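## Task

Fill tube carrier TC following its load map, which has one entry: white 6 goes to well D7. Any mapped vial not already in TC sits in vial rack R1. First take every vial in TC that the map does not list to an empty well of R1. Next place each mapped vial in its assigned well if it is not there yet. Then carry TC off transfer nest N1 onto raised nest N2 so it lies flat between N2's locators, with TC's well A1 at the N2 corner labelled A1. Last, return forceps T1 to holder H1 with both tips in one slot and H1 upright and flat on its base. Every vial you moved must stand on the bottom of its well. Every vial you did not move must still stand in its own well, and R1 must stay seated in its nest. Nothing counts if only the robot's grip holds it in place: release everything and pull the arms away at the end.

## Robot and tools

Setup. Two arms, left_arm and right_arm, each ending in a two-finger gripper. N1 sits between the arms; N2 is on the right arm's side. Vials are identified by cap colour plus the digit on the cap (a line under the digit marks its bottom). Well labels (row letters, column numbers, a triangle at A1) are printed on R1 and TC. Vials are picked by the cap using forceps T1, which live in holder H1.

Frames. Result poses use one scene frame: origin on the table top between the arms, +x out over the table, +z up, left_arm on the +y side. Arm names are not image sides. Commands, however, are given in each gripper's own axes: fingers point along the gripper's +z and close along its y. end_effector_position is the spot between the finger pads, about 1 cm short of the tips. Printed positions may be off from the truth, more so at long reach, and arms often settle a centimetre or so low.

The 14-number row. Both tools that move the robot take one row of 14 numbers, each in [-1, 1]: dx, dy, dz, rx, ry, rz, opening for left_arm, then the same seven for right_arm. Always send all 14, even for one arm. The first six per arm are an offset, not a pose: they are measured from that gripper's pose in the most recent result that shows it (or from where it is at the start of the action, for later calls within one reply or before any result in the scene). Scale: 1.0 is 0.6 m for dx, dy, dz and 180 degrees for the rotation; rx, ry, rz form a single rotation vector. Opening is absolute: +1 fully open (0.094 m), -1 closed. All zeros are not a pause: they pull the arm back to its reference pose. To keep an arm still, send the offset back to where it should be in the first call, zeros afterwards, raising the aim if it sags.

execute_actions. Argument actions: an empty list (just report state, with pictures), one action {rows, steps}, or one wait {steps}. rows holds 1 to 15 rows; steps is at most 15 for an action (at least 10 needed), each step 1/30 s; the last row repeats if rows run out. Every row is measured from the same reference pose, not from the previous row. A wait {steps} of up to 300 counts from the last result, including reply time. Optional pictures: true adds camera images. Per step the target is clipped to within 70 mm and 16 degrees of the measured pose, so far targets take several actions. The last 10 steps of an action run after its result is taken, during your reply.

move. target: one 14-number row as above (offsets, same reference rules). speed: m/s, 0.002 to 0.5, default 0.25; turning up to twice that in rad/s. The gripper follows a straight path lasting 0.5 to 10 s, stopping short if longer is needed; it does not avoid obstacles or the other arm, and may overshoot speed near full reach. Opening is sent at the start. Faster contact hits harder; a target beyond the contact presses harder.

wait. seconds: 0 to 10; the robot gets nothing new.

zoom_image. camera: one of cam_head_left, cam_head_right, cam_high, cam_low, cam_left_wrist, cam_right_wrist. region: [x0, y0, x1, y1] pixels of that camera's latest image, at most 504 by 504. Head, high and low images are 672x504; wrist images 616x616 fisheye.

finished_scene. scene: the number (1 or 2) of the scene to close; irreversible, and the result says whether the goal was met and reveals the next task.

Reading results. The state line gives each gripper's position (m) and quaternion wxyz. grip_measured is the finger opening on the command scale (can be off by about 1 mm); to hold something command about 0.03 below it. A Hand target line shows where the controller is driving each hand. The move: line reports how it ended: done, off_target, moving, held (a check blocked the final step) or fault, plus limits such as paced (pose clipped) or held (some steps blocked; the arm may then jump faster), and each gripper's distance from its target. HELD marks steps not sent; pose unreachable means the clearance check altered a command; too close counts an arm's mounting plate and its half of the rear frame as part of that arm. FAULT lines mean an arm stopped. MOTOR HOT appears from 75 °C; at 90 °C an arm stops for 10 s, at 100 °C it goes limp and falls. Joint ranges and torques are listed; torques are noisy and offset.

Avoid. Dropping or knocking anything off the table, letting the arms touch or press each other, slamming or shoving hard, holding loads long enough to overheat, and leaving anything held at the end. Brief tugs on held parts or pushes on loose ones can happen, so check grips.

Each tool is called after "Call:" as a command line: name --argument value for each argument, lists and objects as JSON in quotes; but a table of rows of numbers goes row by row, as --pt "numbers of a row", without its own name.

## Session

I'll start by looking at the current state.

Call:
execute_actions --actions '[]'

Scene clock: 0.00 s of 18600.00 s.
left_arm: end_effector_position=(+0.2915, +0.7737, +0.1497) grip_measured=+1.000 end_effector_quat_wxyz=(+0.549, -0.575, +0.323, +0.514) | right_arm: end_effector_position=(+0.3016, -0.4457, +0.1474) grip_measured=+1.000 end_effector_quat_wxyz=(+0.141, +0.840, +0.433, +0.295)
Joint positions: left_arm=[ 0.644  2.443  1.376  1.408 -1.169  0.009  0.094] | right_arm=[-0.946  1.511  1.144 -0.734 -0.491  1.471  0.094]
Joint velocities: left_arm=[ 0.007 -0.022 -0.007 -0.051 -0.066 -0.051  0.   ] | right_arm=[ 0.012 -0.002 -0.002 -0.007 -0.007 -0.066  0.   ]
Joint torques (N m, as the arm reports them, + toward a larger angle): no reading
Hand target (left_arm): +0.293, +0.774, +0.155; +0.551, -0.573, +0.323, +0.513
Hand target (right_arm): +0.300, -0.444, +0.148; +0.139, +0.840, +0.434, +0.294

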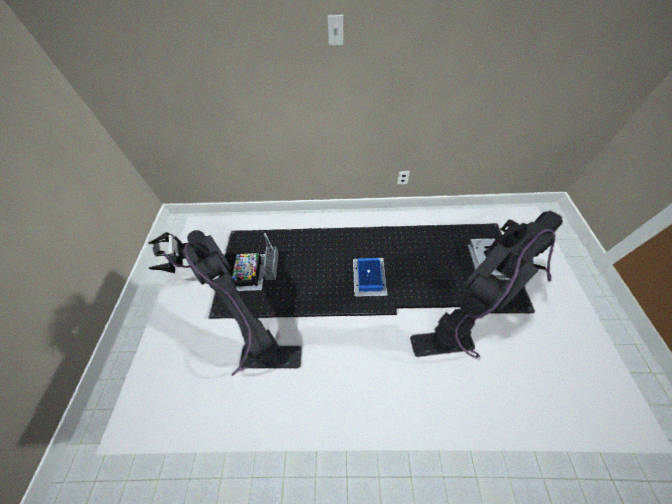

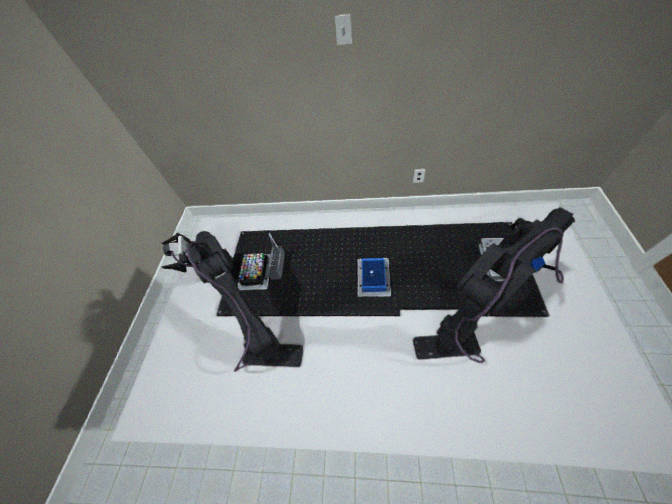

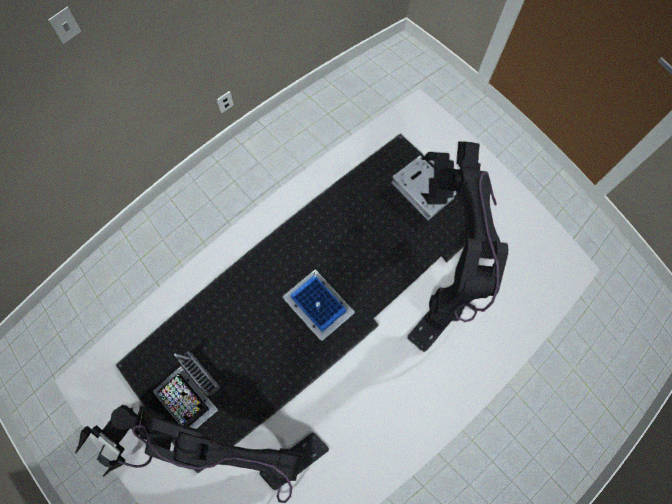

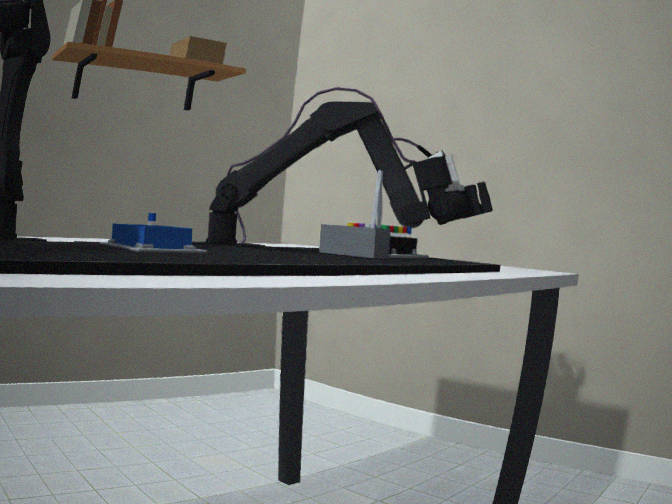

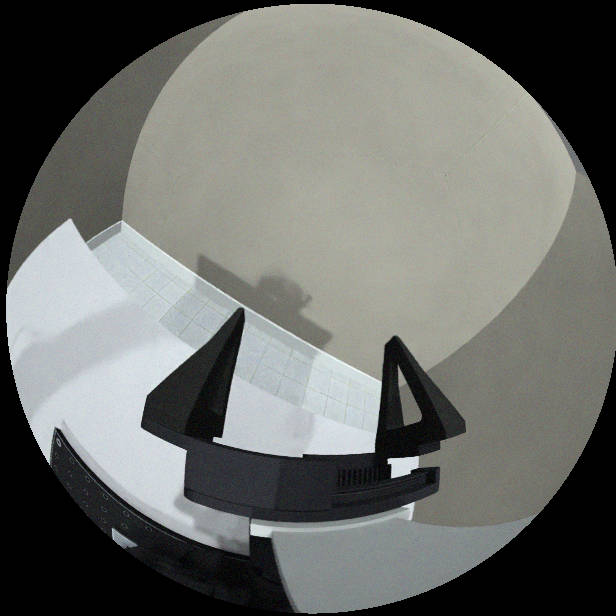

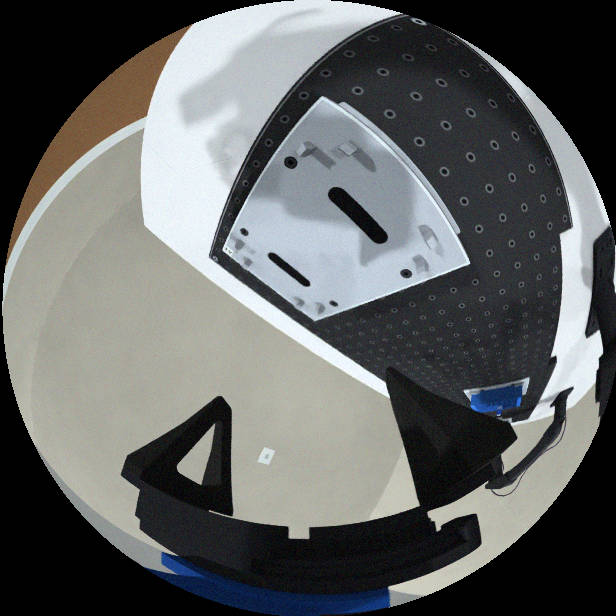

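Call:
zoom_image --camera "cam_high" --region '[130, 330, 250, 450]'

Call:
zoom_image --camera "cam_high" --region '[270, 255, 370, 355]'

Call:
zoom_image --camera "cam_low" --region '[300, 150, 460, 270]'

Call:
zoom_image --camera "cam_low" --region '[90, 190, 230, 270]'

Call:
zoom_image --camera "cam_right_wrist" --region '[190, 80, 490, 340]'

Region (130, 330, 250, 450) of cam_high's 672x504 image, scaled by 4.200, with more detail than that image has.

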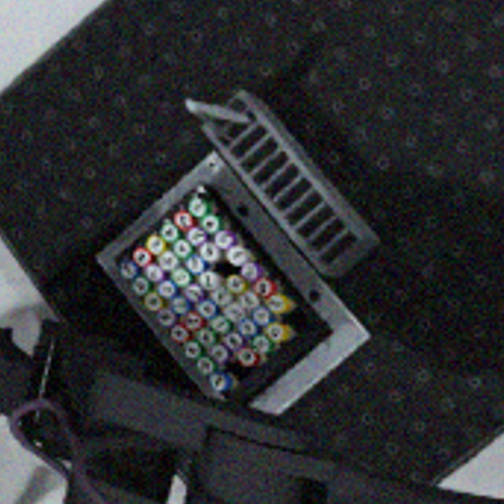

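Region (270, 255, 370, 355) of cam_high's 672x504 image, scaled by 5.040, with more detail than that image has.

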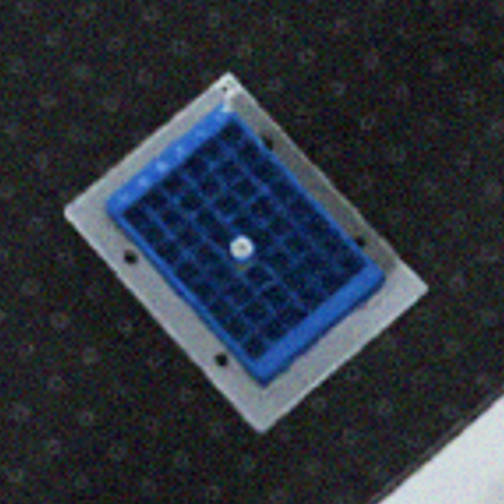

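Region (300, 150, 460, 270) of cam_low's 672x504 image, scaled by 3.150, with more detail than that image has; it fills the top 378 rows of this view, and the rest is white.

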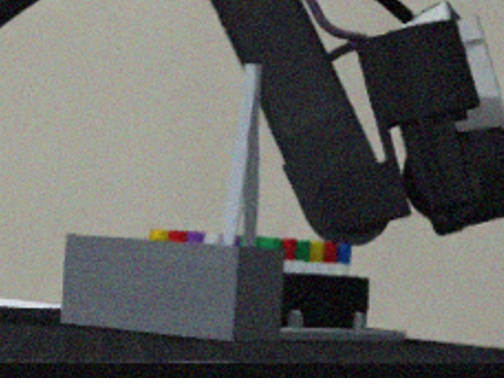

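Region (90, 190, 230, 270) of cam_low's 672x504 image, scaled by 3.600, with more detail than that image has; it fills the top 288 rows of this view, and the rest is white.

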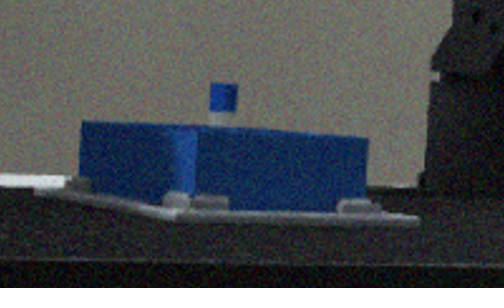

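Region (190, 80, 490, 340) of cam_right_wrist's 616x616 image, scaled by 1.680, with more detail than that image has; it fills the top 437 rows of this view, and the rest is white.

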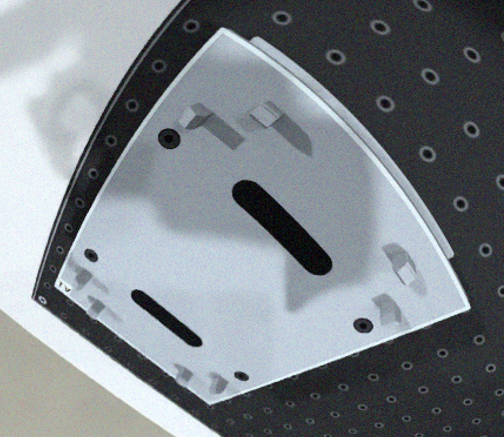

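Call:
move --target '[-0.189, -0.06, 0.026, 0, 0, 0, 1, 0, 0, 0, 0, 0, 0, 1]' --speed 0.2

Scene clock: 4.90 s of 18600.00 s.
left_arm: end_effector_position=(+0.2898, +0.7725, +0.2568) grip_measured=+1.000 end_effector_quat_wxyz=(+0.544, -0.573, +0.328, +0.517) | right_arm: end_effector_position=(+0.3017, -0.4458, +0.1475) grip_measured=+1.000 end_effector_quat_wxyz=(+0.141, +0.840, +0.433, +0.295)
Joint positions: left_arm=[ 0.644  2.179  1.424  1.087 -1.169  0.017  0.094] | right_arm=[-0.946  1.511  1.144 -0.733 -0.491  1.471  0.094]
Joint velocities: left_arm=[-0.007 -0.012 -0.012 -0.022 -0.051 -0.051  0.   ] | right_arm=[-0.007  0.007 -0.007  0.007  0.022 -0.007  0.   ]
Joint torques (N m, as the arm reports them, + toward a larger angle): left_arm=[  0.02 -11.28   7.26   1.18   0.21  -0.05] | right_arm=[ 0.06 -7.74  7.98  1.03 -0.23 -0.04]
Hand target (left_arm): +0.290, +0.773, +0.269; +0.549, -0.574, +0.323, +0.514
Hand target (right_arm): +0.302, -0.446, +0.147; +0.141, +0.840, +0.433, +0.295
Off the commanded pose (left_arm): 0.013 m, 1 deg.
Off the commanded pose (right_arm): 0.000 m, 0 deg.
Kept back: nothing.
After step 90, 0.57 s passed at rest.
move: off_target (left_arm)

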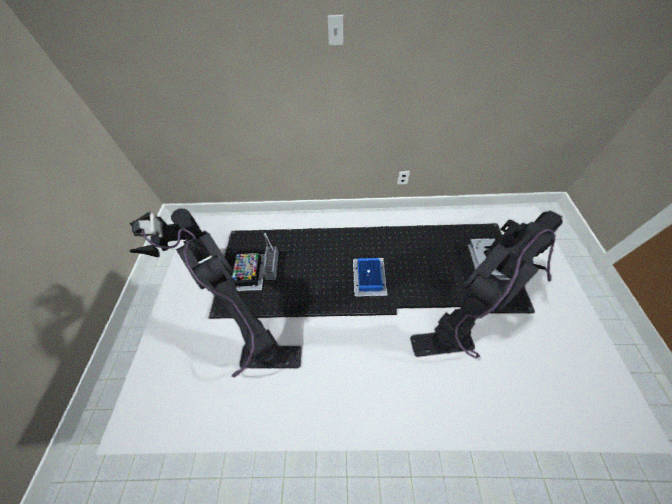

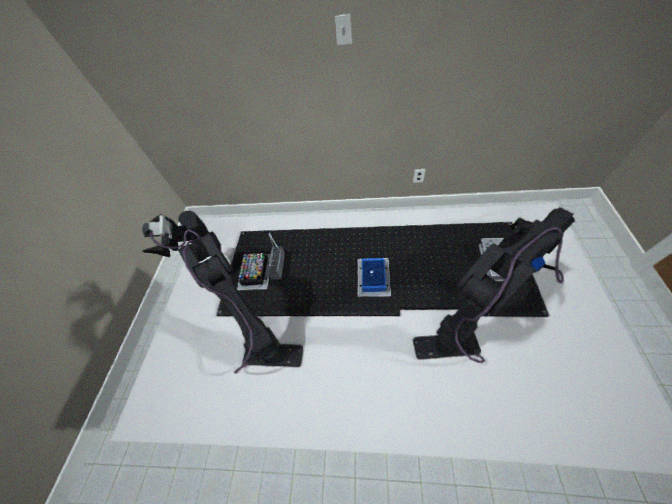

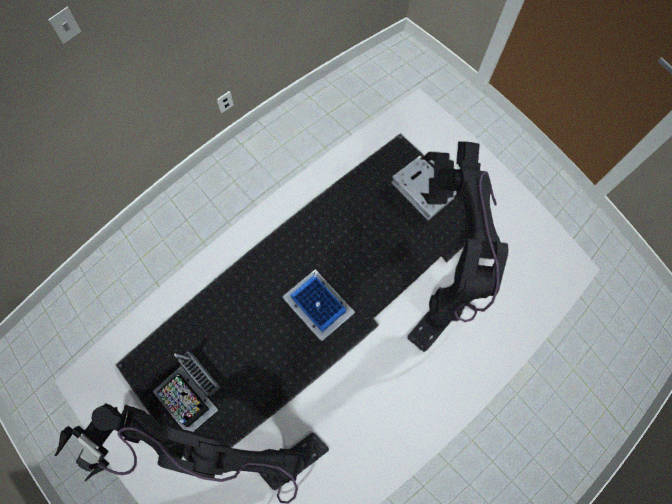

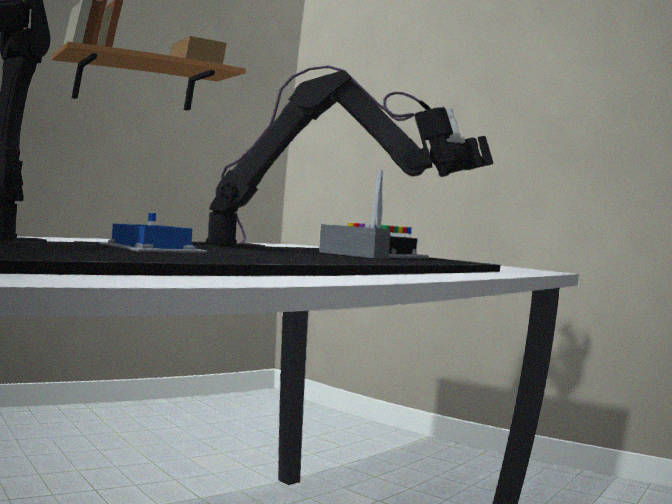

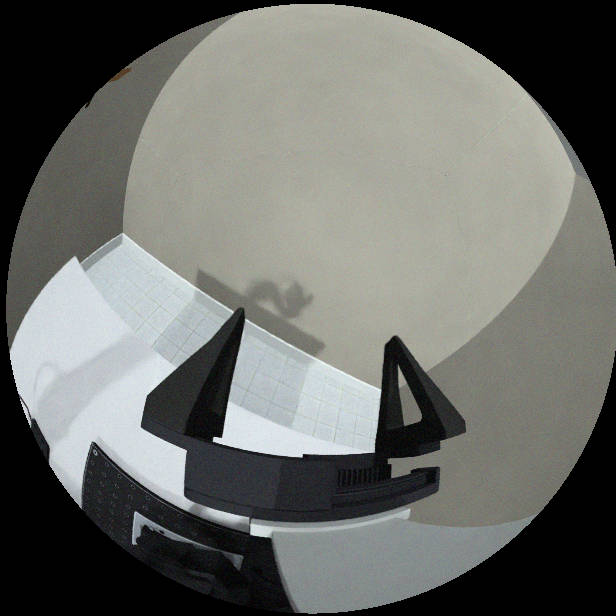

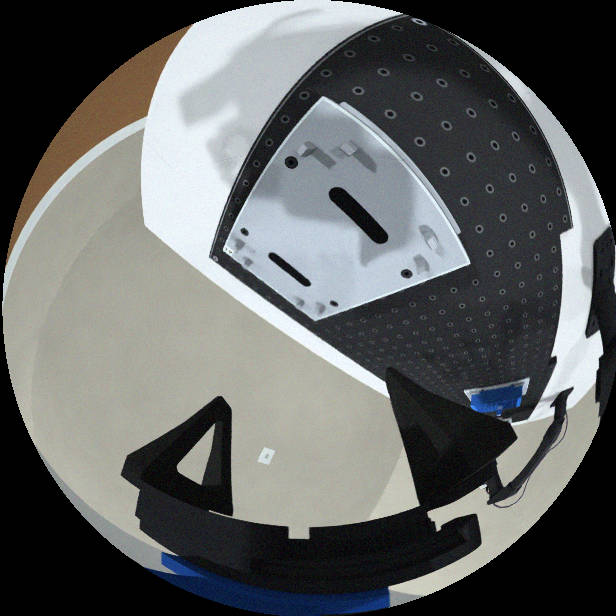

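Call:
move --target '[-0.0065, 0.093, -0.451, 0.431, 0.4535, 0.4777, 1, 0.0257, 0.0453, -0.0707, 0.234, 0.112, -0.666, 1]' --speed 0.3

Scene clock: 13.20 s of 18600.00 s.
left_arm: end_effector_position=(+0.3008, +0.5084, +0.2054) grip_measured=+1.000 end_effector_quat_wxyz=(+0.052, +0.004, +0.998, +0.038) | right_arm: end_effector_position=(+0.2967, -0.4522, +0.1909) grip_measured=+1.000 end_effector_quat_wxyz=(+0.022, +0.008, +1.000, -0.015)
Joint positions: left_arm=[ 0.484  1.934  2.044 -1.553 -0.021  0.472  0.094] | right_arm=[-0.739  1.93   1.984 -1.572 -0.002 -0.614  0.094]
Joint velocities: left_arm=[-0.002  0.002 -0.002 -0.007 -0.022  0.051  0.   ] | right_arm=[ 0.007  0.002  0.002 -0.022  0.037 -0.066  0.   ]
Joint torques (N m, as the arm reports them, + toward a larger angle): left_arm=[-0.5  -8.59  5.33  0.46  0.17  0.07] | right_arm=[  0.9  -12.82   8.72   0.28   0.09  -0.1 ]
Hand target (left_arm): +0.299, +0.502, +0.209; +0.054, +0.012, +0.998, +0.031
Hand target (right_arm): +0.298, -0.450, +0.203; +0.032, -0.001, +0.999, -0.027
Off the commanded pose (left_arm): 0.009 m, 7 deg.
Off the commanded pose (right_arm): 0.010 m, 3 deg.
joint sent to its limit (left arm) — the command would take joint 4 (wrist pitch) past its lower limit, so that joint was sent only as far as its limit.
joint sent to its limit (right arm) — the command would take joint 4 (wrist pitch) past its lower limit, so that joint was sent only as far as its limit.
Kept back: nothing.
After step 90, 0.60 s passed at rest.
move: off_target (left_arm, right_arm)

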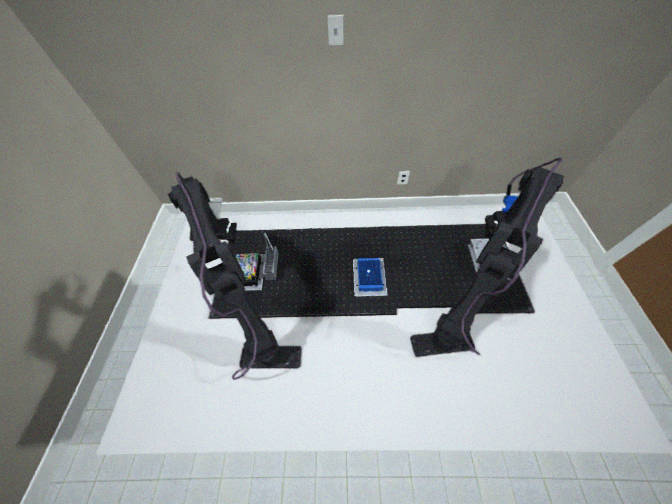

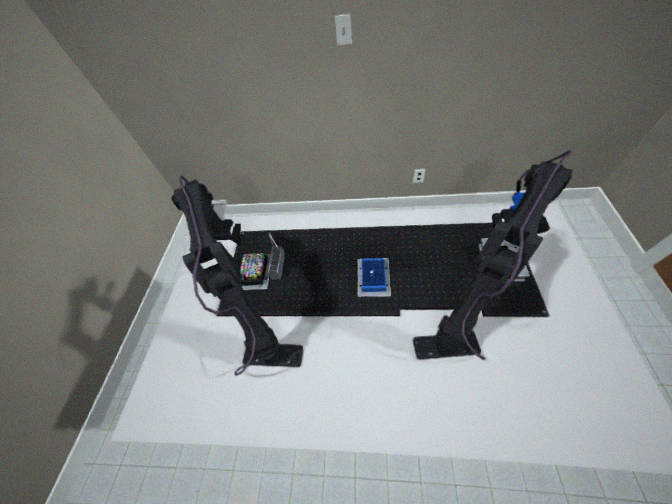

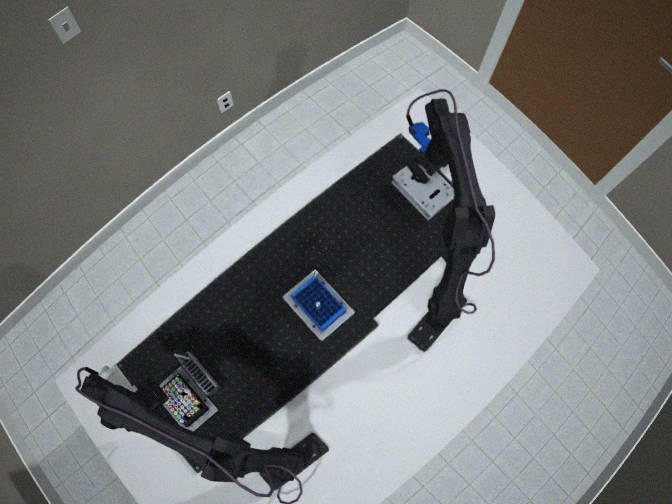

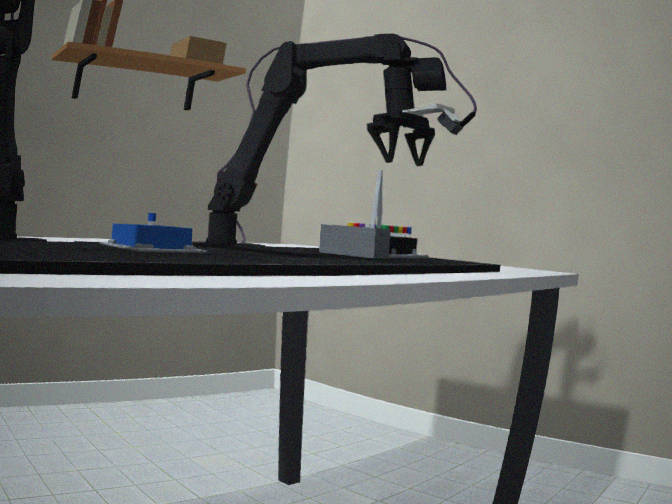

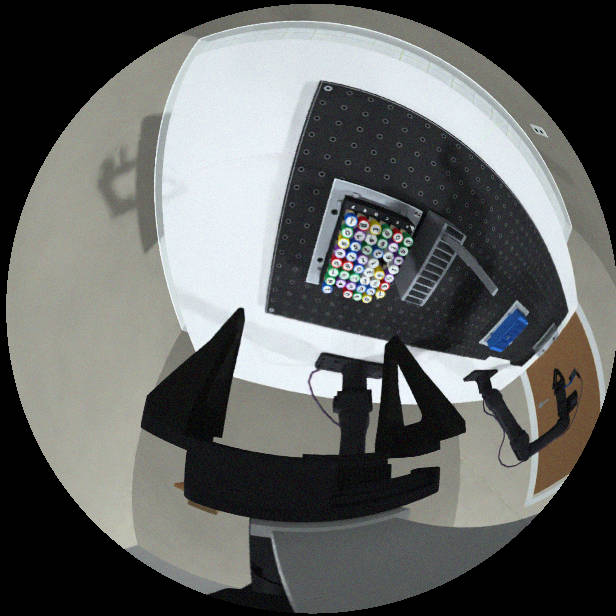

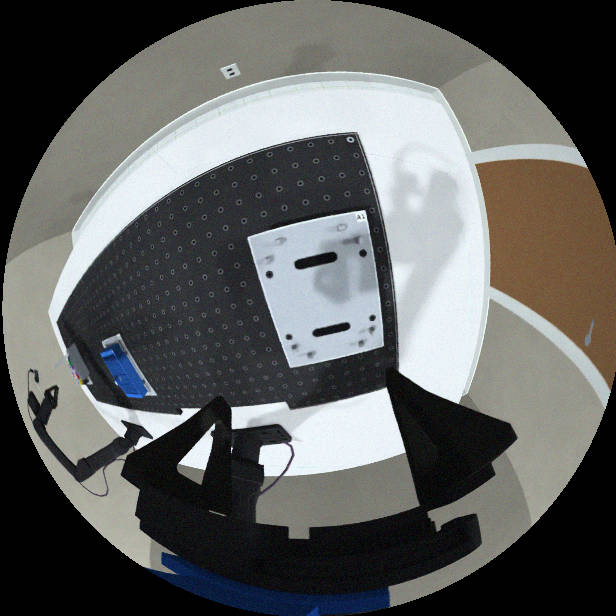

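Call:
zoom_image --camera "cam_left_wrist" --region '[295, 170, 435, 310]'

Call:
zoom_image --camera "cam_left_wrist" --region '[380, 190, 520, 330]'

Call:
zoom_image --camera "cam_right_wrist" --region '[230, 190, 410, 380]'

Region (295, 170, 435, 310) of cam_left_wrist's 616x616 image, scaled by 3.600, with more detail than that image has.

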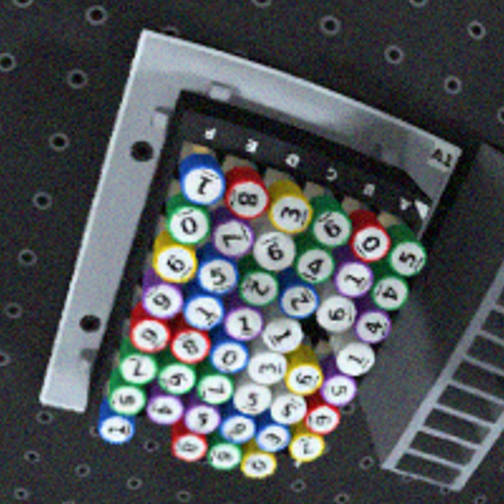

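Region (380, 190, 520, 330) of cam_left_wrist's 616x616 image, scaled by 3.600, with more detail than that image has.

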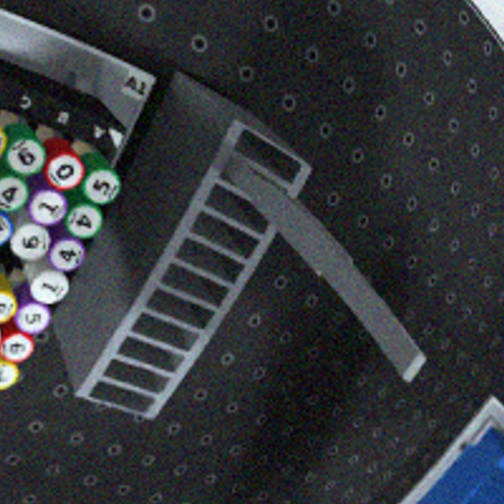

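Region (230, 190, 410, 380) of cam_right_wrist's 616x616 image, scaled by 2.653, with more detail than that image has; it fills the left 477 columns of this view, and the rest is white.

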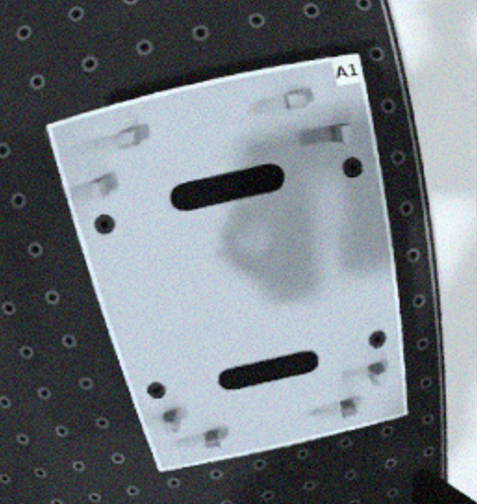

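Call:
zoom_image --camera "cam_low" --region '[340, 50, 500, 270]'

Call:
zoom_image --camera "cam_left_wrist" --region '[120, 280, 480, 540]'

Call:
zoom_image --camera "cam_left_wrist" --region '[345, 215, 415, 285]'

Region (340, 50, 500, 270) of cam_low's 672x504 image, scaled by 2.291, with more detail than that image has; it fills the left 367 columns of this view, and the rest is white.

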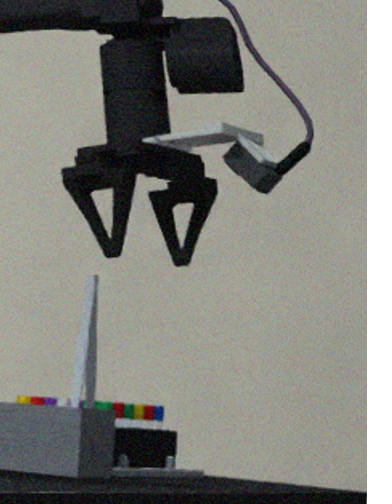

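Region (120, 280, 480, 540) of cam_left_wrist's 616x616 image, scaled by 1.400, with more detail than that image has.

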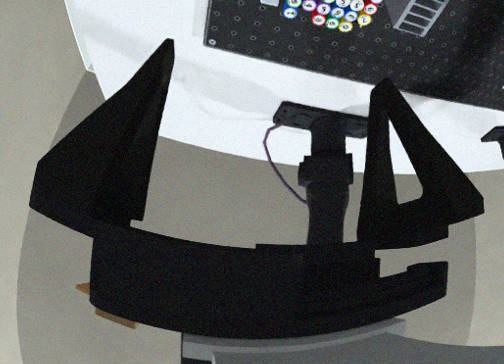

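Region (345, 215, 415, 285) of cam_left_wrist's 616x616 image, scaled by 7.200, with more detail than that image has.

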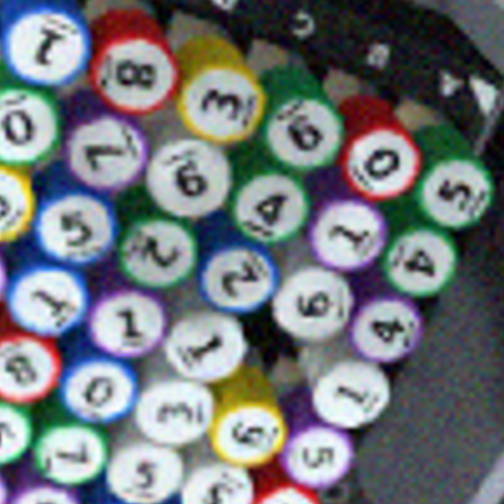

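Call:
move --target '[-0.0487, -0.2193, -0.0197, 0.0232, -0.1057, -0.0077, 1, 0.1733, 0.6857, 0.0153, -0.0095, 0.014, -0.005, 1]' --speed 0.25

Scene clock: 27.00 s of 18600.00 s.
left_arm: end_effector_position=(+0.3284, +0.3793, +0.2051) grip_measured=+1.000 end_effector_quat_wxyz=(+0.201, -0.001, +0.980, +0.002) | right_arm: end_effector_position=(+0.1964, -0.0519, +0.1584) grip_measured=+1.000 end_effector_quat_wxyz=(-0.002, -0.002, +1.000, -0.009)
Joint positions: left_arm=[ 0.168  1.595  1.559 -1.133  0.053  0.133  0.094] | right_arm=[ 0.648  1.583  1.439 -1.442  0.01   0.753  0.094]
Joint velocities: left_arm=[ 0.002 -0.022 -0.027 -0.007 -0.022 -0.022  0.   ] | right_arm=[ 0.002  0.002  0.002  0.007  0.007 -0.022  0.   ]
Joint torques (N m, as the arm reports them, + toward a larger angle): left_arm=[-0.46 -7.52  4.79  1.28  0.11 -0.12] | right_arm=[ 0.5  -6.62  8.83  0.27  0.11  0.03]
Hand target (left_arm): +0.330, +0.377, +0.211; +0.218, -0.001, +0.976, +0.001
Hand target (right_arm): +0.201, -0.049, +0.161; +0.006, -0.000, +1.000, -0.010
Off the commanded pose (left_arm): 0.006 m, 2 deg.
Off the commanded pose (right_arm): 0.014 m, 1 deg.
Kept back: nothing.
After step 90, 8.47 s passed at rest.
move: off_target (right_arm)

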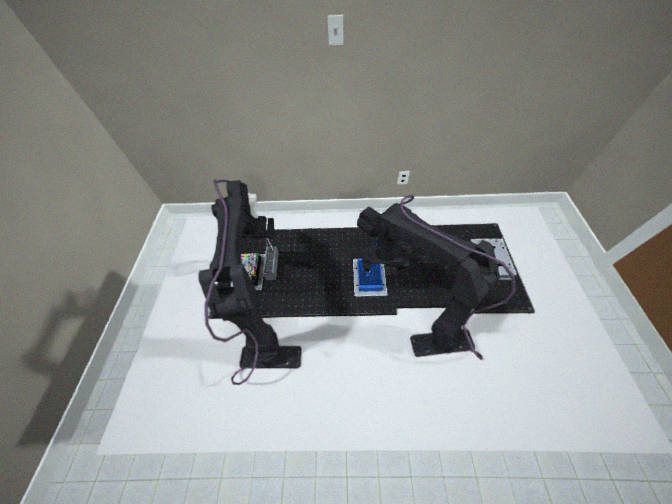

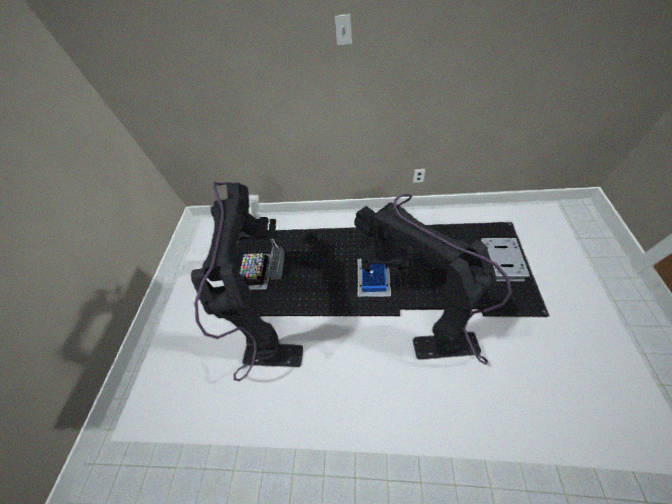

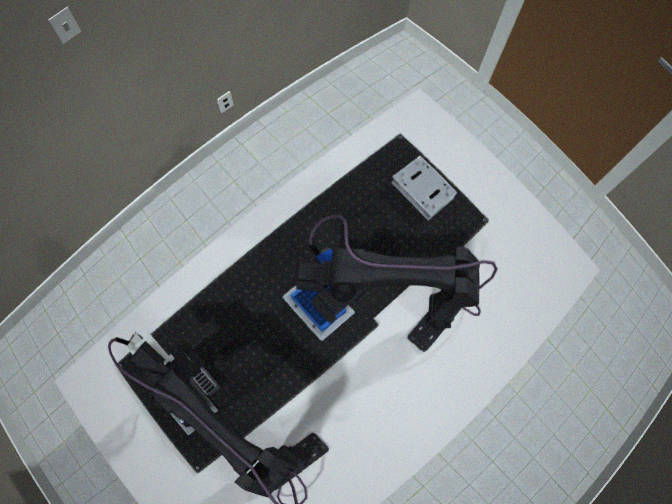

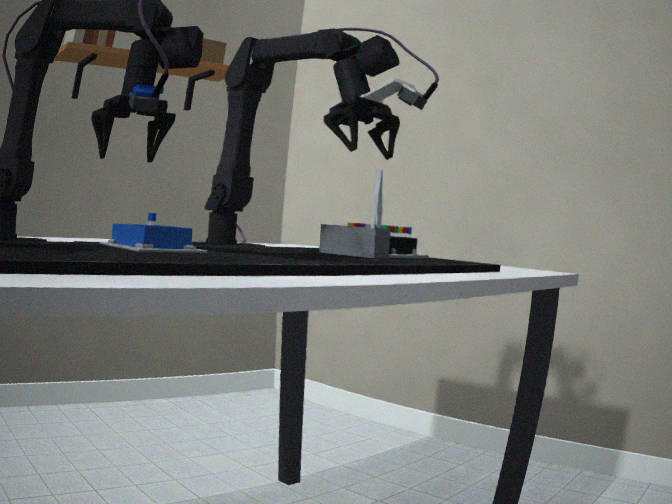

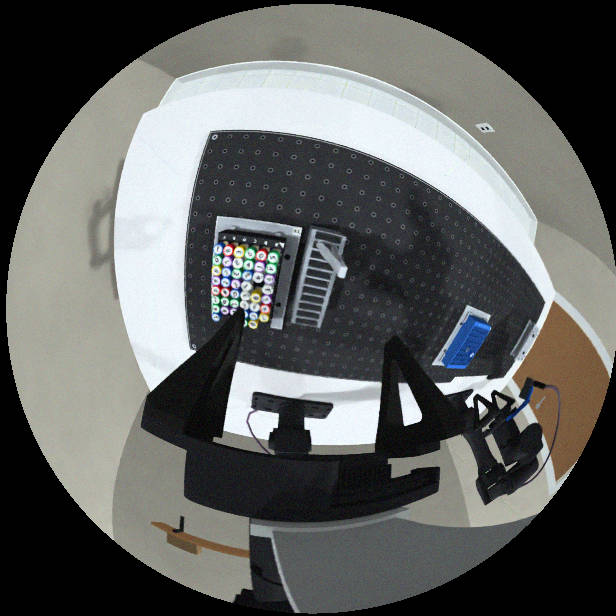

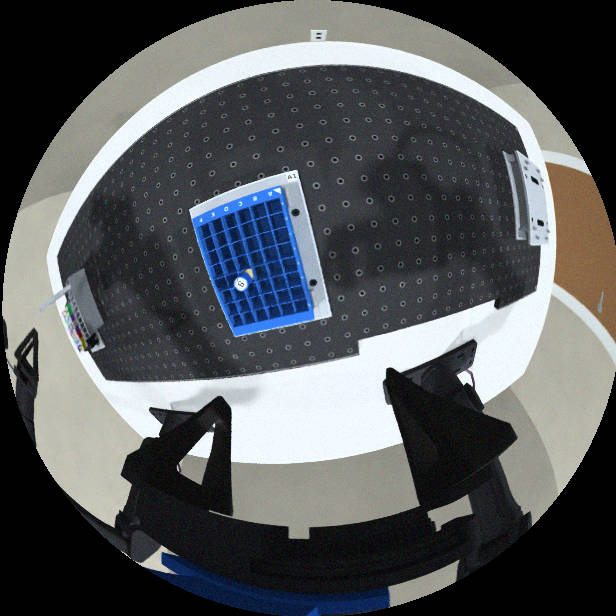

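Call:
zoom_image --camera "cam_left_wrist" --region '[200, 200, 410, 360]'

Call:
zoom_image --camera "cam_right_wrist" --region '[175, 160, 355, 345]'

Call:
zoom_image --camera "cam_left_wrist" --region '[225, 245, 295, 315]'

Call:
zoom_image --camera "cam_low" --region '[310, 60, 460, 270]'

Region (200, 200, 410, 360) of cam_left_wrist's 616x616 image, scaled by 2.400, with more detail than that image has; it fills the top 384 rows of this view, and the rest is white.

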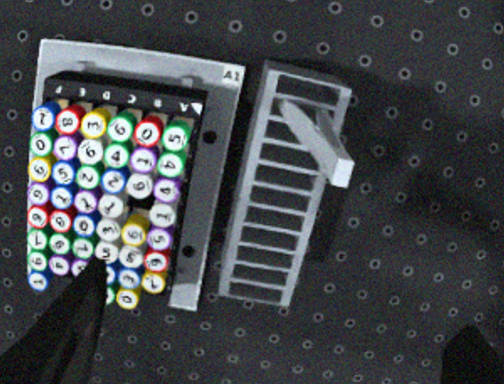

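Region (175, 160, 355, 345) of cam_right_wrist's 616x616 image, scaled by 2.724, with more detail than that image has; it fills the left 490 columns of this view, and the rest is white.

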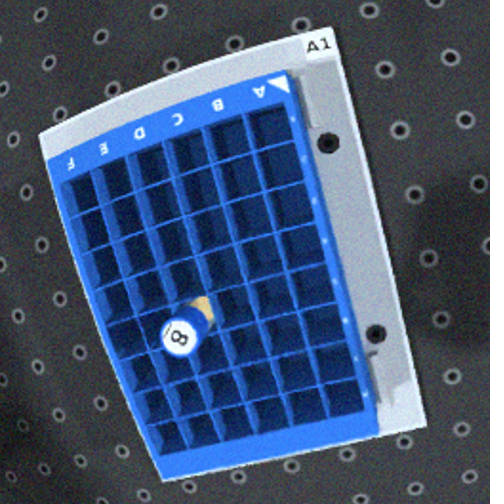

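Region (225, 245, 295, 315) of cam_left_wrist's 616x616 image, scaled by 7.200, with more detail than that image has.

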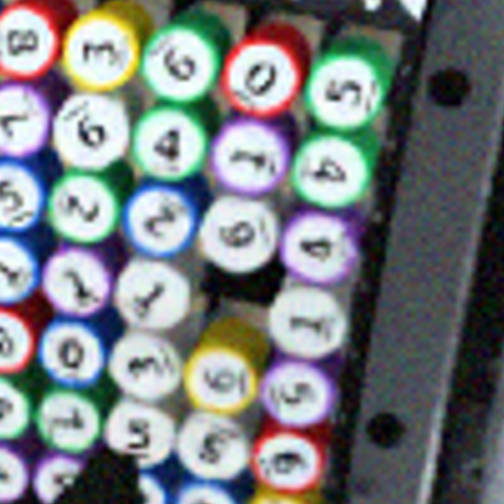

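Region (310, 60, 460, 270) of cam_low's 672x504 image, scaled by 2.400, with more detail than that image has; it fills the left 360 columns of this view, and the rest is white.

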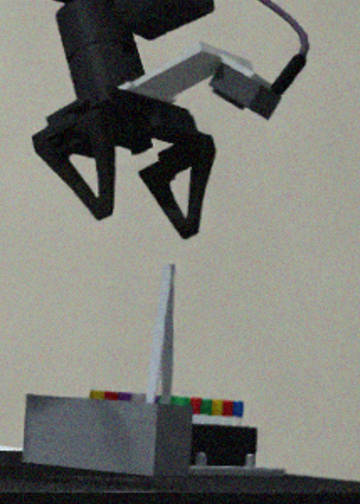

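Call:
move --target '[-0.0208, -0.0122, 0.0724, 0, -0.01, 0, 1, 0.077, -0.247, -0.008, 0, 0, 0, 1]' --speed 0.15

Scene clock: 32.47 s of 18600.00 s.
left_arm: end_effector_position=(+0.3535, +0.3728, +0.1731) grip_measured=+1.000 end_effector_quat_wxyz=(+0.213, -0.001, +0.977, -0.002) | right_arm: end_effector_position=(+0.1561, -0.1939, +0.1629) grip_measured=+1.000 end_effector_quat_wxyz=(-0.002, -0.003, +1.000, -0.005)
Joint positions: left_arm=[ 0.142  1.649  1.478 -0.975  0.053  0.108  0.094] | right_arm=[ 0.164  1.171  1.128 -1.535  0.009  0.266  0.094]
Joint velocities: left_arm=[-0.012 -0.002 -0.007 -0.022  0.022  0.007  0.   ] | right_arm=[ 0.007  0.002 -0.007 -0.037  0.037 -0.007  0.   ]
Joint torques (N m, as the arm reports them, + toward a larger angle): left_arm=[-0.6  -6.15  5.1   1.34 -0.08 -0.1 ] | right_arm=[-0.93 -4.93  5.82  0.19  0.02 -0.08]
Hand target (left_arm): +0.357, +0.372, +0.170; +0.217, -0.001, +0.976, +0.002
Hand target (right_arm): +0.150, -0.197, +0.162; -0.006, -0.002, +1.000, -0.006
Off the commanded pose (left_arm): 0.005 m, 1 deg.
Off the commanded pose (right_arm): 0.009 m, 0 deg.
Kept back: nothing.
After step 90, 0.83 s passed at rest.
move: done

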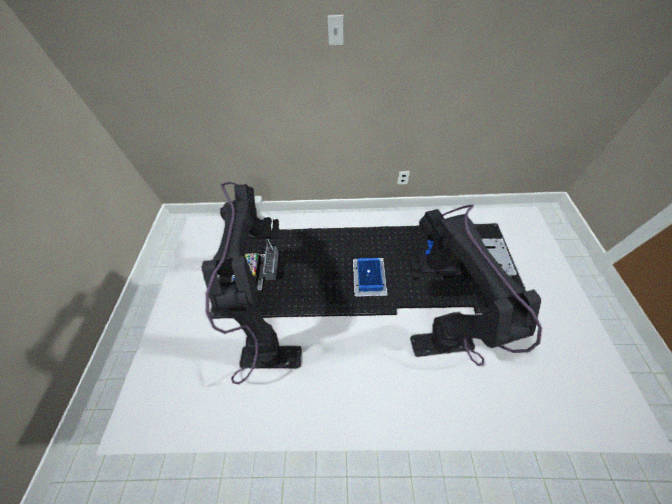

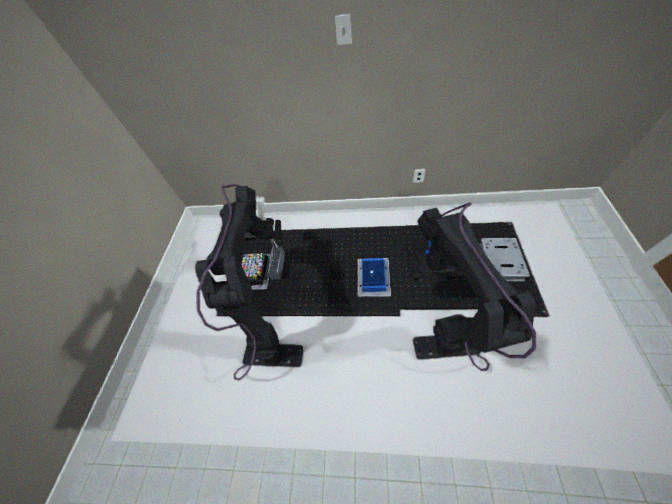

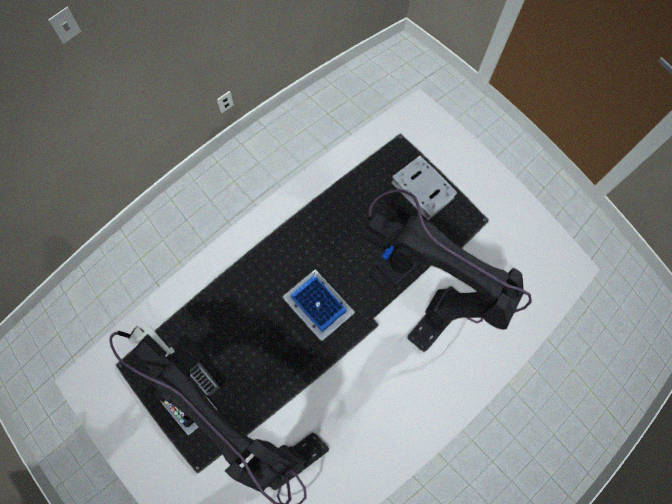

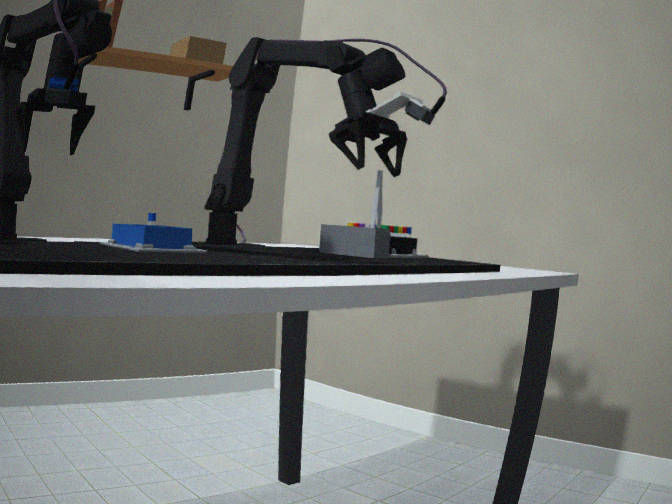

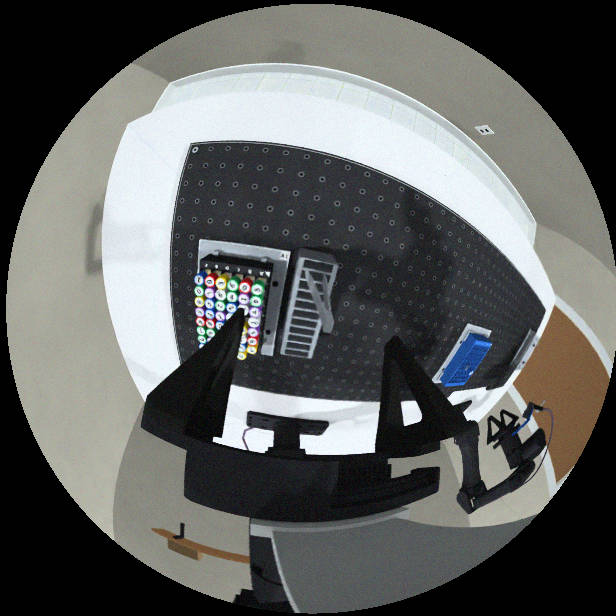

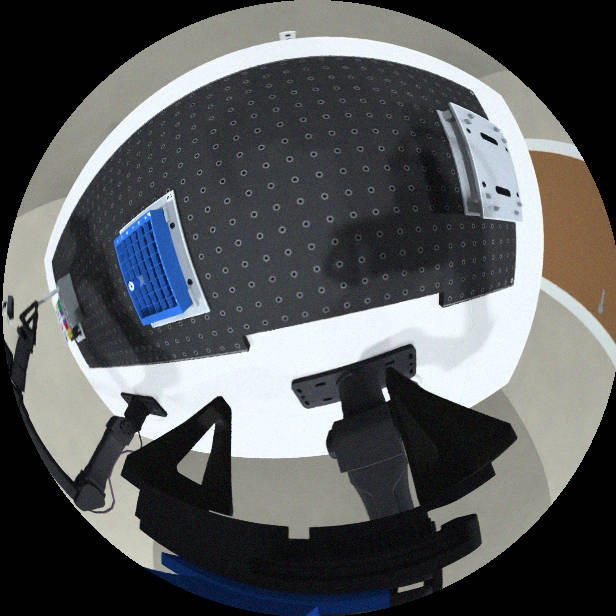

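Call:
zoom_image --camera "cam_left_wrist" --region '[220, 230, 410, 370]'

Call:
zoom_image --camera "cam_low" --region '[320, 90, 450, 260]'

Call:
zoom_image --camera "cam_right_wrist" --region '[0, 260, 110, 370]'

Region (220, 230, 410, 370) of cam_left_wrist's 616x616 image, scaled by 2.653, with more detail than that image has; it fills the top 371 rows of this view, and the rest is white.

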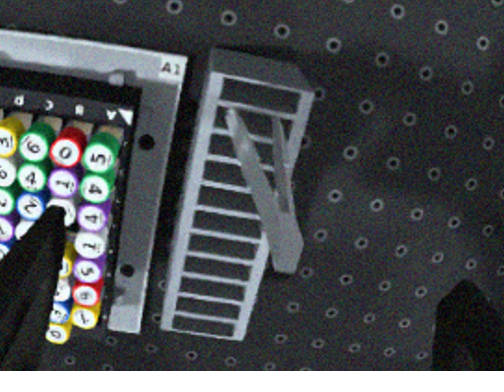

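Region (320, 90, 450, 260) of cam_low's 672x504 image, scaled by 2.965, with more detail than that image has; it fills the left 385 columns of this view, and the rest is white.

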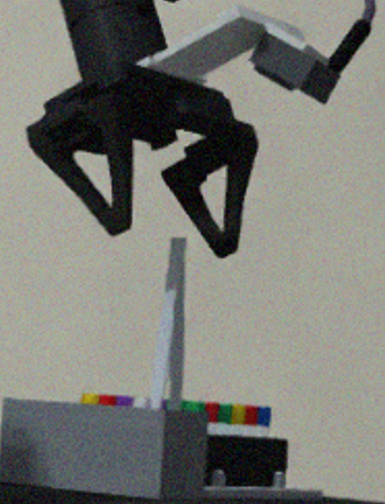

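Region (0, 260, 110, 370) of cam_right_wrist's 616x616 image, scaled by 4.582, with more detail than that image has.

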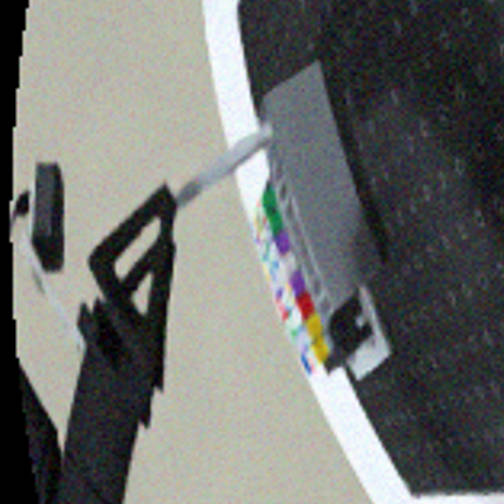

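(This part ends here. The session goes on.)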